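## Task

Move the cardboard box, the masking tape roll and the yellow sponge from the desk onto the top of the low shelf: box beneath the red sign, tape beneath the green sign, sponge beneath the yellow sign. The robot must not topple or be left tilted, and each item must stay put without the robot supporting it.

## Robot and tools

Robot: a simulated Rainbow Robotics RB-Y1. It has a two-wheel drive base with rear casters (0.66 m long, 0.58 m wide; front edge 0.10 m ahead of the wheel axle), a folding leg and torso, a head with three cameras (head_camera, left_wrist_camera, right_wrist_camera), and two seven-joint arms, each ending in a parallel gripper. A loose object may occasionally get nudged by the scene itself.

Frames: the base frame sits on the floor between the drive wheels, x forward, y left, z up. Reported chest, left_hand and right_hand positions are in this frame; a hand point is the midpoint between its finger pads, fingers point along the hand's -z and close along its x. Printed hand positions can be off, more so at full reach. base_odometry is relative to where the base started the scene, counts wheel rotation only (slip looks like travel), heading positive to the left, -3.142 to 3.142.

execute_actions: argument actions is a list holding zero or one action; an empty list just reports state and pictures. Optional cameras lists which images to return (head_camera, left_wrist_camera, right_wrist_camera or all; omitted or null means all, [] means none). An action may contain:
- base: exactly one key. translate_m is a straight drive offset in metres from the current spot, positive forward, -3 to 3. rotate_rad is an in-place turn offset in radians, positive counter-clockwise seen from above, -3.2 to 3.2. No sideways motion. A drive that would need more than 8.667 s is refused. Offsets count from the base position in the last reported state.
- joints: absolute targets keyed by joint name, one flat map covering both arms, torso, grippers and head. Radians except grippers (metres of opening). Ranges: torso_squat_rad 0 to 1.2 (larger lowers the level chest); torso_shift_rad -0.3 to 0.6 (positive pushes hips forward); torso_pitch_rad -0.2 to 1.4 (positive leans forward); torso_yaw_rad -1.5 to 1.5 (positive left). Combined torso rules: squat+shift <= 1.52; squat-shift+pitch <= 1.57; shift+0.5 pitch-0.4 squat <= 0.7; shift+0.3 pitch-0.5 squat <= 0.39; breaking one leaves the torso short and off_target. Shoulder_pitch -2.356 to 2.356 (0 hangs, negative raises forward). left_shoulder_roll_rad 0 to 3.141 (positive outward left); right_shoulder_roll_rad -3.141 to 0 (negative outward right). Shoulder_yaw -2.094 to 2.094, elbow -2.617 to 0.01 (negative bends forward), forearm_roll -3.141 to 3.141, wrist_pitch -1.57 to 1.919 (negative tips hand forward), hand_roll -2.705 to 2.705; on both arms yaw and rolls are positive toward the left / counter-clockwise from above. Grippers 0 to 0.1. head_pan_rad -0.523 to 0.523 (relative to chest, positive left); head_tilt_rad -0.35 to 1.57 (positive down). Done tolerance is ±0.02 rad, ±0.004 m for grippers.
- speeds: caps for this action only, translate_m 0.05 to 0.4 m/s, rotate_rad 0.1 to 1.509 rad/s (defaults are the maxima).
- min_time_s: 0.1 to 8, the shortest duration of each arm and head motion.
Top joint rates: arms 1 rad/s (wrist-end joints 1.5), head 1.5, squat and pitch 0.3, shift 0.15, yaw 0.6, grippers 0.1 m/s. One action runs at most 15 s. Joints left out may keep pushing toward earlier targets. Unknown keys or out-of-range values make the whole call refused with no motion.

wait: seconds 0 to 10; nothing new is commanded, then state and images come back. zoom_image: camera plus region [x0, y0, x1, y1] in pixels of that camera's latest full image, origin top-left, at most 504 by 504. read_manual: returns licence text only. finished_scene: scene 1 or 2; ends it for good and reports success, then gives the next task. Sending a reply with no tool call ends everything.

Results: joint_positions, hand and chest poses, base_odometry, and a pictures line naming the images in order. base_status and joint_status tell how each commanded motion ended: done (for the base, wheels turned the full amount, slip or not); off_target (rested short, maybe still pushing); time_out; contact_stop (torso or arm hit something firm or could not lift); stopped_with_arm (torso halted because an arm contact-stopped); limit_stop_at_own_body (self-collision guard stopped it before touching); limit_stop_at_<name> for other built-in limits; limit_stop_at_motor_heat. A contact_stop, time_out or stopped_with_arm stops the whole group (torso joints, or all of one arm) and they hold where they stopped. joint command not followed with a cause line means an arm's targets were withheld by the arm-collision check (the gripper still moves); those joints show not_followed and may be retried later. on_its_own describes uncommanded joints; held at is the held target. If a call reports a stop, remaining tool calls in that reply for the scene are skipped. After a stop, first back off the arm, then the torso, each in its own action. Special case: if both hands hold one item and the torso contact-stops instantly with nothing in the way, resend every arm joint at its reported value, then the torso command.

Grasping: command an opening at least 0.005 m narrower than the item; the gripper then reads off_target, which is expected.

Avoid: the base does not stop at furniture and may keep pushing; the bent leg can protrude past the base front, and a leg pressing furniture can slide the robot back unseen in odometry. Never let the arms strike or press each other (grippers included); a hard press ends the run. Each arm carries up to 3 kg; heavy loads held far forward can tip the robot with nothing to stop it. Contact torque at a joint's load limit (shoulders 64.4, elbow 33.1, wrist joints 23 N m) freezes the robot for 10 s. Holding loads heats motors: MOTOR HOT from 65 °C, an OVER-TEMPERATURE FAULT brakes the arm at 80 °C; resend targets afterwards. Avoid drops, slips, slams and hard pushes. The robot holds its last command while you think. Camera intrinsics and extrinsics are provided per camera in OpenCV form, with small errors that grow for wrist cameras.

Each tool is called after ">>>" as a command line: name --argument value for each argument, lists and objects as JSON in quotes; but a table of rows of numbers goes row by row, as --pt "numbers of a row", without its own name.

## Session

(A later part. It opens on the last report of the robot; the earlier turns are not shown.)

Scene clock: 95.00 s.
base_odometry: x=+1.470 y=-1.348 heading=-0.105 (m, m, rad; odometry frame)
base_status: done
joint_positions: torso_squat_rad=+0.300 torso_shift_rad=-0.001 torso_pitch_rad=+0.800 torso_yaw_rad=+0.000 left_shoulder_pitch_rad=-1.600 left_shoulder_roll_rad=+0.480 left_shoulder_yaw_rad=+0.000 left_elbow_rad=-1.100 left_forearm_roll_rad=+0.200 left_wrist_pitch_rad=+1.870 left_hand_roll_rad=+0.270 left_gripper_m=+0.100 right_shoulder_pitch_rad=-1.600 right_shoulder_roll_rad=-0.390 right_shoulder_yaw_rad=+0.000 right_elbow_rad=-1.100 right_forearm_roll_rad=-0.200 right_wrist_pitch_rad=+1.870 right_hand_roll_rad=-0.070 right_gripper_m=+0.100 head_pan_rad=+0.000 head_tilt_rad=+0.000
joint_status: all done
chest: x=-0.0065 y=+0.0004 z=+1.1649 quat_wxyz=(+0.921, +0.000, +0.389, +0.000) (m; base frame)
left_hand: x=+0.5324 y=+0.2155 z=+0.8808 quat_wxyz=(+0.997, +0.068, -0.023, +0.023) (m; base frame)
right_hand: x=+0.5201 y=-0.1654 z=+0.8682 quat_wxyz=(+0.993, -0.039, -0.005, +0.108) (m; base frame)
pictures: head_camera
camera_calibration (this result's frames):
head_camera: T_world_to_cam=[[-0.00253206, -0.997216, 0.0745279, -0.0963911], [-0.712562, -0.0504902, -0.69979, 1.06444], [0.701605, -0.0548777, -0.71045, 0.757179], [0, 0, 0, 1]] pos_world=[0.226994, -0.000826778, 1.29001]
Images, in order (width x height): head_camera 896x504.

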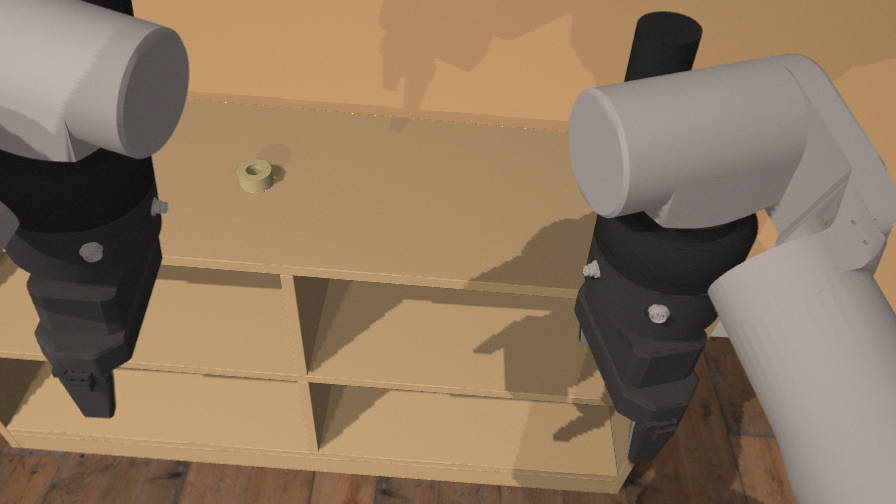

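>>> execute_actions --actions '[{"base":{"rotate_rad":2.94}}]' --cameras '[]'

>>> execute_actions --actions '[{"base":{"translate_m":2.86}}]' --cameras '[]'

>>> execute_actions --actions '[{"base":{"rotate_rad":0.2},"joints":{"head_tilt_rad":-0.1}}]' --cameras '["head_camera"]'

Scene clock: 100.40 s.
base_odometry: x=+1.470 y=-1.348 heading=+2.835 (m, m, rad; odometry frame)
base_status: done
joint_positions: torso_squat_rad=+0.300 torso_shift_rad=-0.001 torso_pitch_rad=+0.800 torso_yaw_rad=+0.000 left_shoulder_pitch_rad=-1.600 left_shoulder_roll_rad=+0.480 left_shoulder_yaw_rad=+0.000 left_elbow_rad=-1.100 left_forearm_roll_rad=+0.200 left_wrist_pitch_rad=+1.870 left_hand_roll_rad=+0.270 left_gripper_m=+0.100 right_shoulder_pitch_rad=-1.600 right_shoulder_roll_rad=-0.390 right_shoulder_yaw_rad=+0.000 right_elbow_rad=-1.100 right_forearm_roll_rad=-0.200 right_wrist_pitch_rad=+1.870 right_hand_roll_rad=-0.070 right_gripper_m=+0.100 head_pan_rad=+0.000 head_tilt_rad=+0.000
joint_status: not commanded
chest: x=-0.0065 y=+0.0005 z=+1.1649 quat_wxyz=(+0.921, +0.000, +0.389, +0.000) (m; base frame)
left_hand: x=+0.5324 y=+0.2156 z=+0.8808 quat_wxyz=(+0.997, +0.068, -0.023, +0.023) (m; base frame)
right_hand: x=+0.5201 y=-0.1654 z=+0.8682 quat_wxyz=(+0.993, -0.039, -0.005, +0.108) (m; base frame)
pictures: none
No camera images: the call's "cameras" was empty. Leave "cameras" out to get every camera's image.

Scene clock: 109.10 s.
base_odometry: x=-1.256 y=-0.484 heading=+2.835 (m, m, rad; odometry frame)
base_status: done
joint_positions: torso_squat_rad=+0.300 torso_shift_rad=-0.001 torso_pitch_rad=+0.800 torso_yaw_rad=+0.000 left_shoulder_pitch_rad=-1.600 left_shoulder_roll_rad=+0.480 left_shoulder_yaw_rad=+0.000 left_elbow_rad=-1.100 left_forearm_roll_rad=+0.200 left_wrist_pitch_rad=+1.870 left_hand_roll_rad=+0.270 left_gripper_m=+0.100 right_shoulder_pitch_rad=-1.600 right_shoulder_roll_rad=-0.390 right_shoulder_yaw_rad=+0.000 right_elbow_rad=-1.100 right_forearm_roll_rad=-0.200 right_wrist_pitch_rad=+1.870 right_hand_roll_rad=-0.070 right_gripper_m=+0.100 head_pan_rad=+0.000 head_tilt_rad=+0.000
joint_status: not commanded
chest: x=-0.0065 y=+0.0005 z=+1.1649 quat_wxyz=(+0.921, +0.000, +0.389, +0.000) (m; base frame)
left_hand: x=+0.5324 y=+0.2156 z=+0.8807 quat_wxyz=(+0.997, +0.068, -0.023, +0.023) (m; base frame)
right_hand: x=+0.5202 y=-0.1654 z=+0.8682 quat_wxyz=(+0.993, -0.039, -0.005, +0.108) (m; base frame)
pictures: none
No camera images: the call's "cameras" was empty. Leave "cameras" out to get every camera's image.

Scene clock: 110.70 s.
base_odometry: x=-1.256 y=-0.484 heading=+3.034 (m, m, rad; odometry frame)
base_status: done
joint_positions: torso_squat_rad=+0.300 torso_shift_rad=-0.001 torso_pitch_rad=+0.800 torso_yaw_rad=+0.000 left_shoulder_pitch_rad=-1.600 left_shoulder_roll_rad=+0.480 left_shoulder_yaw_rad=+0.000 left_elbow_rad=-1.100 left_forearm_roll_rad=+0.200 left_wrist_pitch_rad=+1.870 left_hand_roll_rad=+0.270 left_gripper_m=+0.100 right_shoulder_pitch_rad=-1.600 right_shoulder_roll_rad=-0.390 right_shoulder_yaw_rad=+0.000 right_elbow_rad=-1.100 right_forearm_roll_rad=-0.200 right_wrist_pitch_rad=+1.870 right_hand_roll_rad=-0.070 right_gripper_m=+0.100 head_pan_rad=+0.000 head_tilt_rad=-0.100
joint_status: all done
chest: x=-0.0065 y=+0.0005 z=+1.1649 quat_wxyz=(+0.921, +0.000, +0.389, +0.000) (m; base frame)
left_hand: x=+0.5324 y=+0.2156 z=+0.8807 quat_wxyz=(+0.997, +0.068, -0.023, +0.023) (m; base frame)
right_hand: x=+0.5202 y=-0.1654 z=+0.8682 quat_wxyz=(+0.993, -0.039, -0.005, +0.108) (m; base frame)
pictures: head_camera
camera_calibration (this result's frames):
head_camera: T_world_to_cam=[[-0.00983873, -0.997215, 0.0739269, -0.0944628], [-0.639205, -0.0505813, -0.767371, 1.14036], [0.768974, -0.0548044, -0.636927, 0.652126], [0, 0, 0, 1]] pos_world=[0.226528, -0.000779369, 1.29742]
Images, in order (width x height): head_camera 896x504.

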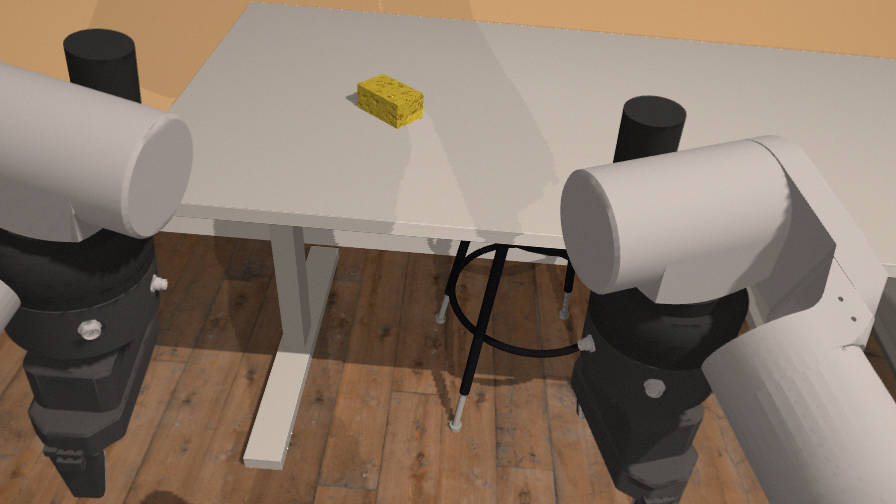

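>>> execute_actions --actions '[{"base":{"rotate_rad":-0.128},"joints":{"head_tilt_rad":0.3,"right_shoulder_pitch_rad":-1.75}}]' --cameras '[]'

>>> execute_actions --actions '[{"base":{"translate_m":0.74}}]' --cameras '["head_camera","left_wrist_camera"]'

Scene clock: 112.13 s.
base_odometry: x=-1.256 y=-0.484 heading=+2.907 (m, m, rad; odometry frame)
base_status: done
joint_positions: torso_squat_rad=+0.300 torso_shift_rad=-0.001 torso_pitch_rad=+0.800 torso_yaw_rad=+0.000 left_shoulder_pitch_rad=-1.600 left_shoulder_roll_rad=+0.480 left_shoulder_yaw_rad=+0.000 left_elbow_rad=-1.100 left_forearm_roll_rad=+0.200 left_wrist_pitch_rad=+1.870 left_hand_roll_rad=+0.270 left_gripper_m=+0.100 right_shoulder_pitch_rad=-1.750 right_shoulder_roll_rad=-0.390 right_shoulder_yaw_rad=+0.000 right_elbow_rad=-1.100 right_forearm_roll_rad=-0.200 right_wrist_pitch_rad=+1.870 right_hand_roll_rad=-0.070 right_gripper_m=+0.100 head_pan_rad=+0.000 head_tilt_rad=+0.300
joint_status: all done
chest: x=-0.0065 y=+0.0005 z=+1.1649 quat_wxyz=(+0.921, +0.000, +0.389, +0.000) (m; base frame)
left_hand: x=+0.5324 y=+0.2157 z=+0.8808 quat_wxyz=(+0.997, +0.068, -0.023, +0.023) (m; base frame)
right_hand: x=+0.5625 y=-0.1361 z=+0.9401 quat_wxyz=(+0.989, -0.028, -0.078, +0.122) (m; base frame)
pictures: none
No camera images: the call's "cameras" was empty. Leave "cameras" out to get every camera's image.

Scene clock: 115.33 s.
base_odometry: x=-1.976 y=-0.312 heading=+2.908 (m, m, rad; odometry frame)
base_status: done
joint_positions: torso_squat_rad=+0.300 torso_shift_rad=-0.001 torso_pitch_rad=+0.800 torso_yaw_rad=+0.000 left_shoulder_pitch_rad=-1.600 left_shoulder_roll_rad=+0.480 left_shoulder_yaw_rad=+0.000 left_elbow_rad=-1.100 left_forearm_roll_rad=+0.200 left_wrist_pitch_rad=+1.870 left_hand_roll_rad=+0.270 left_gripper_m=+0.100 right_shoulder_pitch_rad=-1.750 right_shoulder_roll_rad=-0.390 right_shoulder_yaw_rad=+0.000 right_elbow_rad=-1.100 right_forearm_roll_rad=-0.200 right_wrist_pitch_rad=+1.870 right_hand_roll_rad=-0.070 right_gripper_m=+0.100 head_pan_rad=+0.000 head_tilt_rad=+0.300
joint_status: not commanded
chest: x=-0.0065 y=+0.0005 z=+1.1649 quat_wxyz=(+0.921, +0.000, +0.389, +0.000) (m; base frame)
left_hand: x=+0.5324 y=+0.2157 z=+0.8807 quat_wxyz=(+0.997, +0.068, -0.023, +0.023) (m; base frame)
right_hand: x=+0.5624 y=-0.1361 z=+0.9399 quat_wxyz=(+0.989, -0.028, -0.078, +0.122) (m; base frame)
pictures: head_camera, left_wrist_camera
camera_calibration (this result's frames):
head_camera: T_world_to_cam=[[0.019456, -0.997206, 0.0721192, -0.0965707], [-0.887553, -0.0504351, -0.457937, 0.779476], [0.460295, -0.0551, -0.886055, 1.02015], [0, 0, 0, 1]] pos_world=[0.224136, -0.000777561, 1.26782]
left_wrist_camera: T_world_to_cam=[[0.99914, 0.0102065, 0.0401999, -0.561233], [-0.0143212, -0.824735, 0.565338, -0.281851], [0.0389244, -0.565427, -0.823879, 0.912762], [0, 0, 0, 1]] pos_world=[0.521185, 0.289376, 0.933908]
Images, in order (width x height): head_camera 896x504, left_wrist_camera 644x364.

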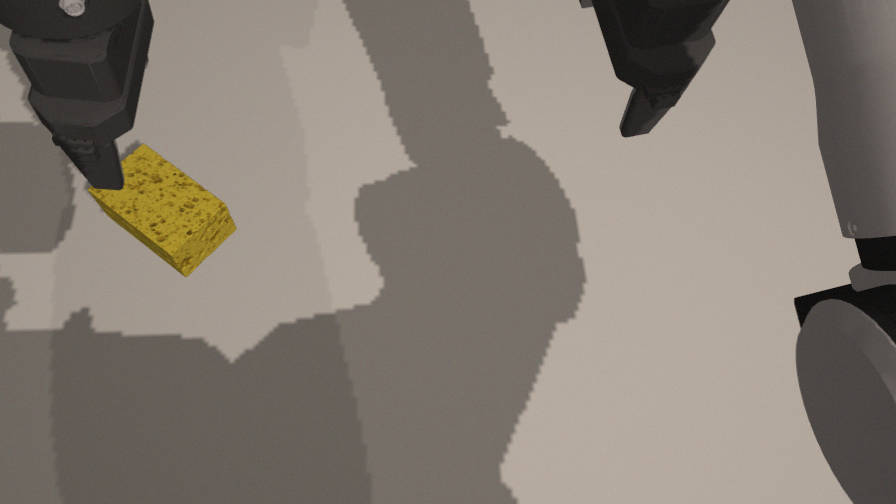

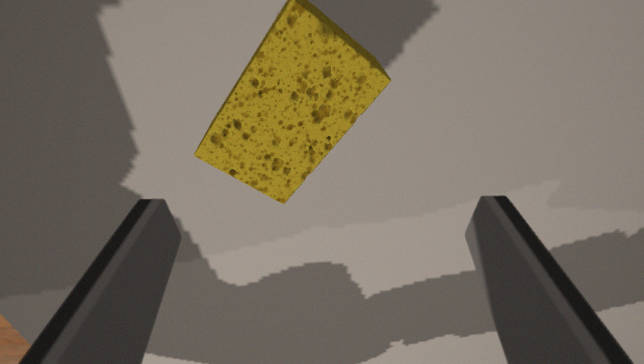

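>>> execute_actions --actions '[{"base":{"translate_m":-0.016},"joints":{"left_hand_roll_rad":-0.41,"torso_squat_rad":0.55}}]' --cameras '["left_wrist_camera"]'

Scene clock: 117.17 s.
base_odometry: x=-1.960 y=-0.316 heading=+2.908 (m, m, rad; odometry frame)
base_status: done
joint_positions: torso_squat_rad=+0.550 torso_shift_rad=-0.001 torso_pitch_rad=+0.800 torso_yaw_rad=+0.000 left_shoulder_pitch_rad=-1.600 left_shoulder_roll_rad=+0.480 left_shoulder_yaw_rad=+0.000 left_elbow_rad=-1.100 left_forearm_roll_rad=+0.200 left_wrist_pitch_rad=+1.870 left_hand_roll_rad=-0.410 left_gripper_m=+0.100 right_shoulder_pitch_rad=-1.750 right_shoulder_roll_rad=-0.390 right_shoulder_yaw_rad=+0.000 right_elbow_rad=-1.100 right_forearm_roll_rad=-0.200 right_wrist_pitch_rad=+1.870 right_hand_roll_rad=-0.070 right_gripper_m=+0.100 head_pan_rad=+0.000 head_tilt_rad=+0.300
joint_status: all done
chest: x=-0.0064 y=+0.0005 z=+1.0929 quat_wxyz=(+0.921, +0.000, +0.389, +0.000) (m; base frame)
left_hand: x=+0.5325 y=+0.2156 z=+0.8088 quat_wxyz=(+0.948, +0.072, +0.001, -0.311) (m; base frame)
right_hand: x=+0.5625 y=-0.1361 z=+0.8680 quat_wxyz=(+0.989, -0.028, -0.078, +0.122) (m; base frame)
pictures: left_wrist_camera
camera_calibration (this result's frames):
left_wrist_camera: T_world_to_cam=[[0.786817, -0.614726, -0.055052, -0.233542], [-0.482327, -0.668093, 0.566579, -0.0267706], [-0.385071, -0.419241, -0.822166, 1.04633], [0, 0, 0, 1]] pos_world=[0.573753, 0.277214, 0.862566]
Images, in order (width x height): left_wrist_camera 644x364.

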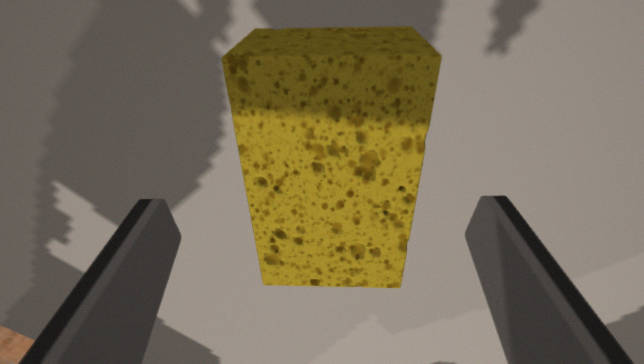

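>>> execute_actions --actions '[{"joints":{"torso_squat_rad":0.665}}]' --cameras '[]'

>>> execute_actions --actions '[{"joints":{"left_gripper_m":0.04}}]' --cameras '["left_wrist_camera"]'

>>> execute_actions --actions '[{"joints":{"torso_squat_rad":0.4}}]' --cameras '[]'

>>> execute_actions --actions '[{"base":{"translate_m":-1.0},"joints":{"torso_pitch_rad":0.5,"head_tilt_rad":-0.3}}]' --cameras '[]'

>>> execute_actions --actions '[{"base":{"rotate_rad":-2.0}}]' --cameras '["head_camera","left_wrist_camera"]'

Scene clock: 118.57 s.
base_odometry: x=-1.960 y=-0.316 heading=+2.908 (m, m, rad; odometry frame)
base_status: not commanded
joint_positions: torso_squat_rad=+0.665 torso_shift_rad=-0.001 torso_pitch_rad=+0.800 torso_yaw_rad=+0.000 left_shoulder_pitch_rad=-1.600 left_shoulder_roll_rad=+0.480 left_shoulder_yaw_rad=+0.000 left_elbow_rad=-1.100 left_forearm_roll_rad=+0.200 left_wrist_pitch_rad=+1.870 left_hand_roll_rad=-0.410 left_gripper_m=+0.100 right_shoulder_pitch_rad=-1.750 right_shoulder_roll_rad=-0.390 right_shoulder_yaw_rad=+0.000 right_elbow_rad=-1.100 right_forearm_roll_rad=-0.200 right_wrist_pitch_rad=+1.870 right_hand_roll_rad=-0.070 right_gripper_m=+0.100 head_pan_rad=+0.000 head_tilt_rad=+0.300
joint_status: all done
chest: x=-0.0064 y=+0.0004 z=+1.0470 quat_wxyz=(+0.921, +0.000, +0.389, +0.000) (m; base frame)
left_hand: x=+0.5325 y=+0.2156 z=+0.7628 quat_wxyz=(+0.948, +0.072, +0.001, -0.311) (m; base frame)
right_hand: x=+0.5625 y=-0.1361 z=+0.8220 quat_wxyz=(+0.989, -0.028, -0.078, +0.122) (m; base frame)
pictures: none
No camera images: the call's "cameras" was empty. Leave "cameras" out to get every camera's image.

Scene clock: 119.63 s.
base_odometry: x=-1.960 y=-0.316 heading=+2.908 (m, m, rad; odometry frame)
base_status: not commanded
joint_positions: torso_squat_rad=+0.665 torso_shift_rad=-0.001 torso_pitch_rad=+0.800 torso_yaw_rad=+0.000 left_shoulder_pitch_rad=-1.600 left_shoulder_roll_rad=+0.480 left_shoulder_yaw_rad=+0.000 left_elbow_rad=-1.100 left_forearm_roll_rad=+0.200 left_wrist_pitch_rad=+1.870 left_hand_roll_rad=-0.410 left_gripper_m=+0.060 right_shoulder_pitch_rad=-1.750 right_shoulder_roll_rad=-0.390 right_shoulder_yaw_rad=+0.000 right_elbow_rad=-1.100 right_forearm_roll_rad=-0.200 right_wrist_pitch_rad=+1.870 right_hand_roll_rad=-0.070 right_gripper_m=+0.100 head_pan_rad=+0.000 head_tilt_rad=+0.300
joint_status: left_gripper_m off_target (ended at +0.060, target +0.040)
chest: x=-0.0064 y=+0.0004 z=+1.0470 quat_wxyz=(+0.921, +0.000, +0.389, +0.000) (m; base frame)
left_hand: x=+0.5325 y=+0.2156 z=+0.7628 quat_wxyz=(+0.948, +0.072, +0.001, -0.311) (m; base frame)
right_hand: x=+0.5625 y=-0.1361 z=+0.8220 quat_wxyz=(+0.989, -0.028, -0.078, +0.122) (m; base frame)
pictures: left_wrist_camera
camera_calibration (this result's frames):
left_wrist_camera: T_world_to_cam=[[0.786817, -0.614723, -0.0550797, -0.236083], [-0.482306, -0.668096, 0.566594, -0.000759916], [-0.385097, -0.419241, -0.822154, 1.00856], [0, 0, 0, 1]] pos_world=[0.573782, 0.277198, 0.816622]
Images, in order (width x height): left_wrist_camera 644x364.

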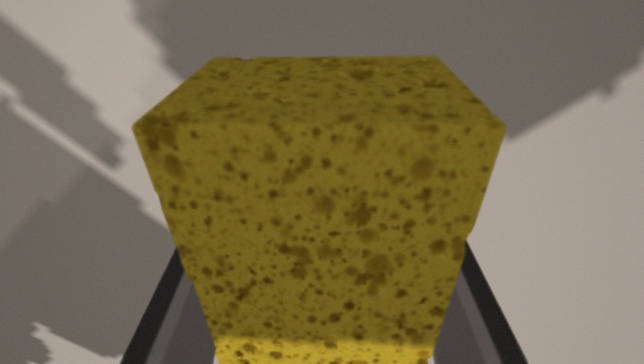

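Scene clock: 121.30 s.
base_odometry: x=-1.960 y=-0.316 heading=+2.908 (m, m, rad; odometry frame)
base_status: not commanded
joint_positions: torso_squat_rad=+0.400 torso_shift_rad=-0.001 torso_pitch_rad=+0.800 torso_yaw_rad=+0.000 left_shoulder_pitch_rad=-1.600 left_shoulder_roll_rad=+0.480 left_shoulder_yaw_rad=+0.000 left_elbow_rad=-1.100 left_forearm_roll_rad=+0.200 left_wrist_pitch_rad=+1.870 left_hand_roll_rad=-0.410 left_gripper_m=+0.060 right_shoulder_pitch_rad=-1.750 right_shoulder_roll_rad=-0.390 right_shoulder_yaw_rad=+0.000 right_elbow_rad=-1.100 right_forearm_roll_rad=-0.200 right_wrist_pitch_rad=+1.870 right_hand_roll_rad=-0.070 right_gripper_m=+0.100 head_pan_rad=+0.000 head_tilt_rad=+0.300
joint_status: all done
chest: x=-0.0065 y=+0.0005 z=+1.1409 quat_wxyz=(+0.921, +0.000, +0.389, +0.000) (m; base frame)
left_hand: x=+0.5324 y=+0.2156 z=+0.8567 quat_wxyz=(+0.948, +0.072, +0.001, -0.311) (m; base frame)
right_hand: x=+0.5624 y=-0.1361 z=+0.9159 quat_wxyz=(+0.989, -0.029, -0.078, +0.122) (m; base frame)
pictures: none
No camera images: the call's "cameras" was empty. Leave "cameras" out to get every camera's image.

Scene clock: 125.40 s.
base_odometry: x=-0.987 y=-0.547 heading=+2.909 (m, m, rad; odometry frame)
base_status: done
joint_positions: torso_squat_rad=+0.400 torso_shift_rad=-0.001 torso_pitch_rad=+0.500 torso_yaw_rad=+0.000 left_shoulder_pitch_rad=-1.600 left_shoulder_roll_rad=+0.480 left_shoulder_yaw_rad=+0.000 left_elbow_rad=-1.100 left_forearm_roll_rad=+0.200 left_wrist_pitch_rad=+1.870 left_hand_roll_rad=-0.410 left_gripper_m=+0.060 right_shoulder_pitch_rad=-1.750 right_shoulder_roll_rad=-0.390 right_shoulder_yaw_rad=+0.000 right_elbow_rad=-1.100 right_forearm_roll_rad=-0.200 right_wrist_pitch_rad=+1.870 right_hand_roll_rad=-0.070 right_gripper_m=+0.100 head_pan_rad=+0.000 head_tilt_rad=-0.300
joint_status: all done
chest: x=-0.0801 y=+0.0005 z=+1.1968 quat_wxyz=(+0.969, +0.000, +0.247, +0.000) (m; base frame)
left_hand: x=+0.5187 y=+0.2157 z=+1.0847 quat_wxyz=(+0.937, +0.117, -0.141, -0.296) (m; base frame)
right_hand: x=+0.5299 y=-0.1360 z=+1.1501 quat_wxyz=(+0.966, -0.046, -0.225, +0.117) (m; base frame)
pictures: none
No camera images: the call's "cameras" was empty. Leave "cameras" out to get every camera's image.

Scene clock: 129.73 s.
base_odometry: x=-0.987 y=-0.547 heading=+0.909 (m, m, rad; odometry frame)
base_status: done
joint_positions: torso_squat_rad=+0.400 torso_shift_rad=-0.001 torso_pitch_rad=+0.500 torso_yaw_rad=+0.000 left_shoulder_pitch_rad=-1.600 left_shoulder_roll_rad=+0.480 left_shoulder_yaw_rad=+0.000 left_elbow_rad=-1.100 left_forearm_roll_rad=+0.200 left_wrist_pitch_rad=+1.870 left_hand_roll_rad=-0.410 left_gripper_m=+0.060 right_shoulder_pitch_rad=-1.750 right_shoulder_roll_rad=-0.390 right_shoulder_yaw_rad=+0.000 right_elbow_rad=-1.100 right_forearm_roll_rad=-0.200 right_wrist_pitch_rad=+1.870 right_hand_roll_rad=-0.070 right_gripper_m=+0.100 head_pan_rad=+0.000 head_tilt_rad=-0.300
joint_status: not commanded
chest: x=-0.0801 y=+0.0005 z=+1.1968 quat_wxyz=(+0.969, +0.000, +0.247, +0.000) (m; base frame)
left_hand: x=+0.5187 y=+0.2157 z=+1.0847 quat_wxyz=(+0.937, +0.117, -0.141, -0.296) (m; base frame)
right_hand: x=+0.5299 y=-0.1360 z=+1.1501 quat_wxyz=(+0.966, -0.046, -0.225, +0.117) (m; base frame)
pictures: head_camera, left_wrist_camera
camera_calibration (this result's frames):
head_camera: T_world_to_cam=[[-0.0438288, -0.997225, 0.0601784, -0.0810709], [-0.19296, -0.0506521, -0.979898, 1.3955], [0.980227, -0.0545598, -0.190204, 0.173255], [0, 0, 0, 1]] pos_world=[0.0958942, -0.000707885, 1.40529]
left_wrist_camera: T_world_to_cam=[[0.767996, -0.614645, 0.179984, -0.45262], [-0.628175, -0.668146, 0.398719, 0.0680457], [-0.124815, -0.419276, -0.899238, 1.21651], [0, 0, 0, 1]] pos_world=[0.542194, 0.277317, 1.14827]
Images, in order (width x height): head_camera 896x504, left_wrist_camera 644x364.

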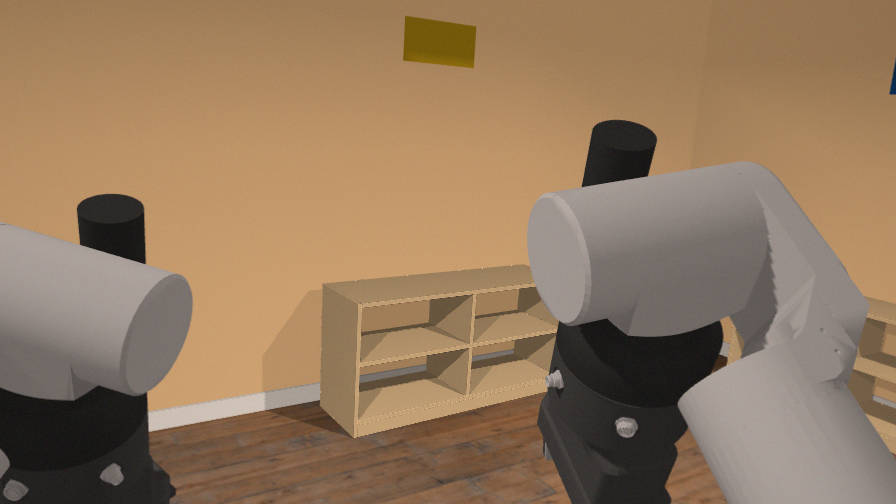

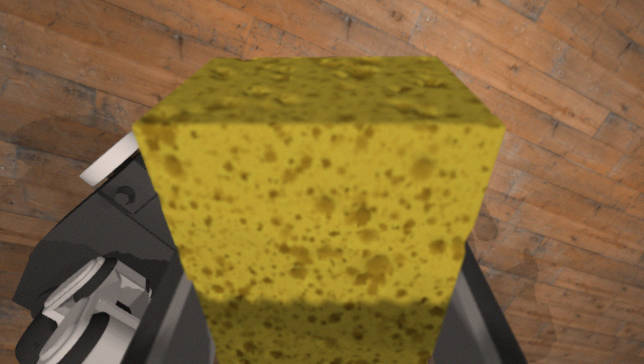

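>>> execute_actions --actions '[{"base":{"rotate_rad":-0.265}}]' --cameras '[]'

>>> execute_actions --actions '[{"base":{"translate_m":2.71},"joints":{"torso_pitch_rad":0.8,"head_tilt_rad":0.1}}]' --cameras '[]'

>>> execute_actions --actions '[{"base":{"rotate_rad":0.83}}]' --cameras '["head_camera"]'

Scene clock: 131.73 s.
base_odometry: x=-0.987 y=-0.547 heading=+0.645 (m, m, rad; odometry frame)
base_status: done
joint_positions: torso_squat_rad=+0.400 torso_shift_rad=-0.001 torso_pitch_rad=+0.500 torso_yaw_rad=+0.000 left_shoulder_pitch_rad=-1.600 left_shoulder_roll_rad=+0.480 left_shoulder_yaw_rad=+0.000 left_elbow_rad=-1.100 left_forearm_roll_rad=+0.200 left_wrist_pitch_rad=+1.870 left_hand_roll_rad=-0.410 left_gripper_m=+0.060 right_shoulder_pitch_rad=-1.750 right_shoulder_roll_rad=-0.390 right_shoulder_yaw_rad=+0.000 right_elbow_rad=-1.100 right_forearm_roll_rad=-0.200 right_wrist_pitch_rad=+1.870 right_hand_roll_rad=-0.070 right_gripper_m=+0.100 head_pan_rad=+0.000 head_tilt_rad=-0.300
joint_status: not commanded
chest: x=-0.0801 y=+0.0005 z=+1.1968 quat_wxyz=(+0.969, +0.000, +0.247, +0.000) (m; base frame)
left_hand: x=+0.5187 y=+0.2157 z=+1.0847 quat_wxyz=(+0.937, +0.117, -0.141, -0.296) (m; base frame)
right_hand: x=+0.5299 y=-0.1360 z=+1.1501 quat_wxyz=(+0.966, -0.046, -0.225, +0.117) (m; base frame)
pictures: none
No camera images: the call's "cameras" was empty. Leave "cameras" out to get every camera's image.

Scene clock: 140.03 s.
base_odometry: x=+1.179 y=+1.082 heading=+0.645 (m, m, rad; odometry frame)
base_status: done
joint_positions: torso_squat_rad=+0.400 torso_shift_rad=-0.001 torso_pitch_rad=+0.800 torso_yaw_rad=+0.000 left_shoulder_pitch_rad=-1.600 left_shoulder_roll_rad=+0.480 left_shoulder_yaw_rad=+0.000 left_elbow_rad=-1.100 left_forearm_roll_rad=+0.200 left_wrist_pitch_rad=+1.870 left_hand_roll_rad=-0.410 left_gripper_m=+0.060 right_shoulder_pitch_rad=-1.750 right_shoulder_roll_rad=-0.390 right_shoulder_yaw_rad=+0.000 right_elbow_rad=-1.100 right_forearm_roll_rad=-0.200 right_wrist_pitch_rad=+1.870 right_hand_roll_rad=-0.070 right_gripper_m=+0.100 head_pan_rad=+0.000 head_tilt_rad=+0.100
joint_status: all done
chest: x=-0.0065 y=+0.0005 z=+1.1409 quat_wxyz=(+0.921, +0.000, +0.389, +0.000) (m; base frame)
left_hand: x=+0.5325 y=+0.2156 z=+0.8568 quat_wxyz=(+0.948, +0.072, +0.001, -0.311) (m; base frame)
right_hand: x=+0.5624 y=-0.1361 z=+0.9159 quat_wxyz=(+0.989, -0.029, -0.078, +0.122) (m; base frame)
pictures: none
No camera images: the call's "cameras" was empty. Leave "cameras" out to get every camera's image.

Scene clock: 142.93 s.
base_odometry: x=+1.179 y=+1.082 heading=+1.474 (m, m, rad; odometry frame)
base_status: done
joint_positions: torso_squat_rad=+0.400 torso_shift_rad=-0.001 torso_pitch_rad=+0.800 torso_yaw_rad=+0.000 left_shoulder_pitch_rad=-1.600 left_shoulder_roll_rad=+0.480 left_shoulder_yaw_rad=+0.000 left_elbow_rad=-1.100 left_forearm_roll_rad=+0.200 left_wrist_pitch_rad=+1.870 left_hand_roll_rad=-0.410 left_gripper_m=+0.060 right_shoulder_pitch_rad=-1.750 right_shoulder_roll_rad=-0.390 right_shoulder_yaw_rad=+0.000 right_elbow_rad=-1.100 right_forearm_roll_rad=-0.200 right_wrist_pitch_rad=+1.870 right_hand_roll_rad=-0.070 right_gripper_m=+0.100 head_pan_rad=+0.000 head_tilt_rad=+0.100
joint_status: not commanded
chest: x=-0.0065 y=+0.0005 z=+1.1409 quat_wxyz=(+0.921, +0.000, +0.389, +0.000) (m; base frame)
left_hand: x=+0.5325 y=+0.2156 z=+0.8567 quat_wxyz=(+0.948, +0.072, +0.001, -0.311) (m; base frame)
right_hand: x=+0.5624 y=-0.1361 z=+0.9159 quat_wxyz=(+0.989, -0.029, -0.078, +0.122) (m; base frame)
pictures: head_camera
camera_calibration (this result's frames):
head_camera: T_world_to_cam=[[0.0049082, -0.997207, 0.0745314, -0.0956658], [-0.778885, -0.0505556, -0.625126, 0.963367], [0.627148, -0.0549831, -0.776957, 0.835502], [0, 0, 0, 1]] pos_world=[0.226838, -0.000756367, 1.25851]
Images, in order (width x height): head_camera 896x504.

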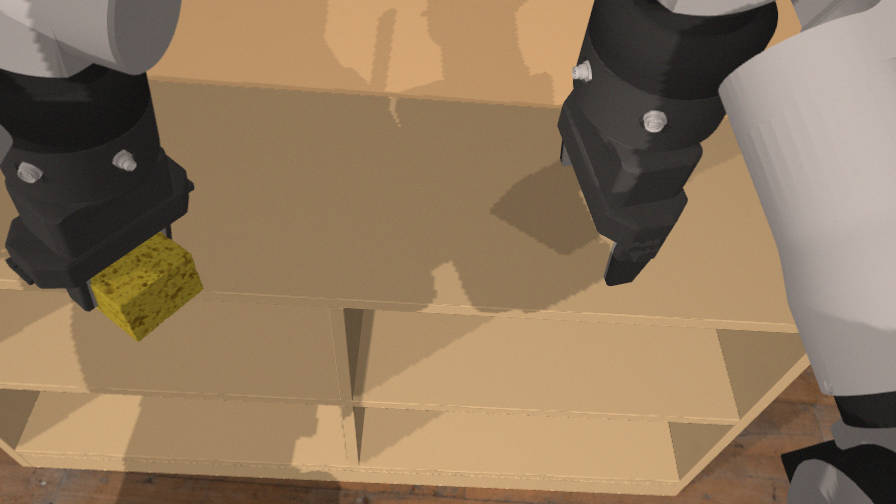

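>>> execute_actions --actions '[{"base":{"translate_m":0.33},"joints":{"torso_squat_rad":0.76,"head_tilt_rad":0.3}}]' --cameras '[]'

>>> execute_actions --actions '[{"joints":{"left_shoulder_pitch_rad":-1.448,"left_wrist_pitch_rad":1.73},"min_time_s":1.5}]' --cameras '[]'

>>> execute_actions --actions '[{"joints":{"left_gripper_m":0.1}}]' --cameras '[]'

>>> execute_actions --actions '[{"joints":{"torso_squat_rad":0.5}}]' --cameras '["head_camera","left_wrist_camera"]'

Scene clock: 145.20 s.
base_odometry: x=+1.210 y=+1.410 heading=+1.474 (m, m, rad; odometry frame)
base_status: done
joint_positions: torso_squat_rad=+0.760 torso_shift_rad=-0.001 torso_pitch_rad=+0.800 torso_yaw_rad=+0.000 left_shoulder_pitch_rad=-1.600 left_shoulder_roll_rad=+0.480 left_shoulder_yaw_rad=+0.000 left_elbow_rad=-1.100 left_forearm_roll_rad=+0.200 left_wrist_pitch_rad=+1.870 left_hand_roll_rad=-0.410 left_gripper_m=+0.060 right_shoulder_pitch_rad=-1.750 right_shoulder_roll_rad=-0.390 right_shoulder_yaw_rad=+0.000 right_elbow_rad=-1.100 right_forearm_roll_rad=-0.200 right_wrist_pitch_rad=+1.870 right_hand_roll_rad=-0.070 right_gripper_m=+0.100 head_pan_rad=+0.000 head_tilt_rad=+0.300
joint_status: all done
chest: x=-0.0063 y=+0.0004 z=+1.0035 quat_wxyz=(+0.921, +0.000, +0.389, +0.000) (m; base frame)
left_hand: x=+0.5326 y=+0.2156 z=+0.7193 quat_wxyz=(+0.948, +0.072, +0.001, -0.311) (m; base frame)
right_hand: x=+0.5626 y=-0.1361 z=+0.7784 quat_wxyz=(+0.989, -0.029, -0.078, +0.122) (m; base frame)
pictures: none
No camera images: the call's "cameras" was empty. Leave "cameras" out to get every camera's image.

Scene clock: 147.00 s.
base_odometry: x=+1.210 y=+1.410 heading=+1.474 (m, m, rad; odometry frame)
base_status: not commanded
joint_positions: torso_squat_rad=+0.760 torso_shift_rad=-0.001 torso_pitch_rad=+0.800 torso_yaw_rad=+0.000 left_shoulder_pitch_rad=-1.449 left_shoulder_roll_rad=+0.480 left_shoulder_yaw_rad=+0.000 left_elbow_rad=-1.100 left_forearm_roll_rad=+0.200 left_wrist_pitch_rad=+1.730 left_hand_roll_rad=-0.410 left_gripper_m=+0.060 right_shoulder_pitch_rad=-1.750 right_shoulder_roll_rad=-0.390 right_shoulder_yaw_rad=+0.000 right_elbow_rad=-1.100 right_forearm_roll_rad=-0.200 right_wrist_pitch_rad=+1.870 right_hand_roll_rad=-0.070 right_gripper_m=+0.100 head_pan_rad=+0.000 head_tilt_rad=+0.300
joint_status: all done
chest: x=-0.0064 y=+0.0004 z=+1.0035 quat_wxyz=(+0.921, +0.000, +0.389, +0.000) (m; base frame)
left_hand: x=+0.5107 y=+0.2395 z=+0.6528 quat_wxyz=(+0.950, +0.074, +0.006, -0.304) (m; base frame)
right_hand: x=+0.5625 y=-0.1361 z=+0.7785 quat_wxyz=(+0.989, -0.029, -0.078, +0.122) (m; base frame)
pictures: none
No camera images: the call's "cameras" was empty. Leave "cameras" out to get every camera's image.

Scene clock: 148.07 s.
base_odometry: x=+1.210 y=+1.410 heading=+1.474 (m, m, rad; odometry frame)
base_status: not commanded
joint_positions: torso_squat_rad=+0.760 torso_shift_rad=-0.001 torso_pitch_rad=+0.800 torso_yaw_rad=+0.000 left_shoulder_pitch_rad=-1.449 left_shoulder_roll_rad=+0.480 left_shoulder_yaw_rad=+0.000 left_elbow_rad=-1.100 left_forearm_roll_rad=+0.200 left_wrist_pitch_rad=+1.730 left_hand_roll_rad=-0.410 left_gripper_m=+0.100 right_shoulder_pitch_rad=-1.750 right_shoulder_roll_rad=-0.390 right_shoulder_yaw_rad=+0.000 right_elbow_rad=-1.100 right_forearm_roll_rad=-0.200 right_wrist_pitch_rad=+1.870 right_hand_roll_rad=-0.070 right_gripper_m=+0.100 head_pan_rad=+0.000 head_tilt_rad=+0.300
joint_status: all done
chest: x=-0.0064 y=+0.0004 z=+1.0035 quat_wxyz=(+0.921, +0.000, +0.389, +0.000) (m; base frame)
left_hand: x=+0.5106 y=+0.2395 z=+0.6527 quat_wxyz=(+0.950, +0.074, +0.006, -0.304) (m; base frame)
right_hand: x=+0.5625 y=-0.1361 z=+0.7785 quat_wxyz=(+0.989, -0.029, -0.078, +0.122) (m; base frame)
pictures: none
No camera images: the call's "cameras" was empty. Leave "cameras" out to get every camera's image.

Scene clock: 149.73 s.
base_odometry: x=+1.210 y=+1.410 heading=+1.474 (m, m, rad; odometry frame)
base_status: not commanded
joint_positions: torso_squat_rad=+0.500 torso_shift_rad=-0.001 torso_pitch_rad=+0.800 torso_yaw_rad=+0.000 left_shoulder_pitch_rad=-1.449 left_shoulder_roll_rad=+0.480 left_shoulder_yaw_rad=+0.000 left_elbow_rad=-1.100 left_forearm_roll_rad=+0.200 left_wrist_pitch_rad=+1.730 left_hand_roll_rad=-0.410 left_gripper_m=+0.100 right_shoulder_pitch_rad=-1.750 right_shoulder_roll_rad=-0.390 right_shoulder_yaw_rad=+0.000 right_elbow_rad=-1.100 right_forearm_roll_rad=-0.200 right_wrist_pitch_rad=+1.870 right_hand_roll_rad=-0.070 right_gripper_m=+0.100 head_pan_rad=+0.000 head_tilt_rad=+0.300
joint_status: all done
chest: x=-0.0065 y=+0.0005 z=+1.1105 quat_wxyz=(+0.921, +0.000, +0.389, +0.000) (m; base frame)
left_hand: x=+0.5105 y=+0.2396 z=+0.7596 quat_wxyz=(+0.950, +0.074, +0.006, -0.304) (m; base frame)
right_hand: x=+0.5624 y=-0.1361 z=+0.8855 quat_wxyz=(+0.989, -0.029, -0.078, +0.122) (m; base frame)
pictures: head_camera, left_wrist_camera
camera_calibration (this result's frames):
head_camera: T_world_to_cam=[[0.0194692, -0.997204, 0.0721532, -0.0926929], [-0.88753, -0.0504652, -0.457979, 0.754597], [0.460339, -0.0551217, -0.88603, 0.971901], [0, 0, 0, 1]] pos_world=[0.224128, -0.000779917, 1.21341]
left_wrist_camera: T_world_to_cam=[[0.795953, -0.601824, -0.0653232, -0.204179], [-0.467637, -0.679803, 0.564963, 0.00298894], [-0.384415, -0.419136, -0.822526, 1.0074], [0, 0, 0, 1]] pos_world=[0.551176, 0.30139, 0.813588]
Images, in order (width x height): head_camera 896x504, left_wrist_camera 644x364.

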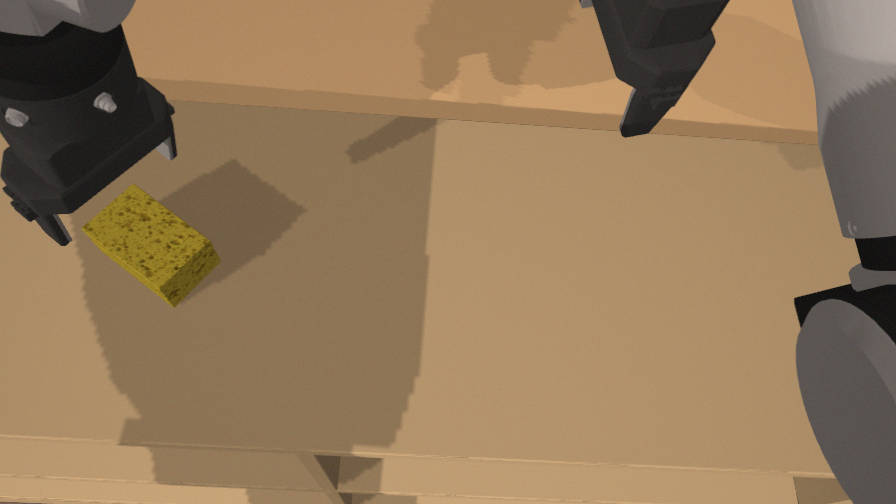

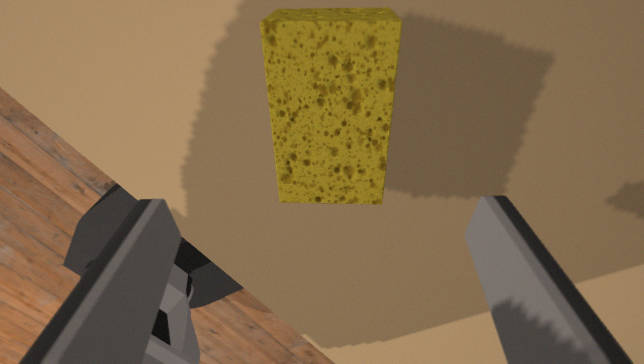

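>>> finished_scene --scene 1

The scene is finished: the task was done.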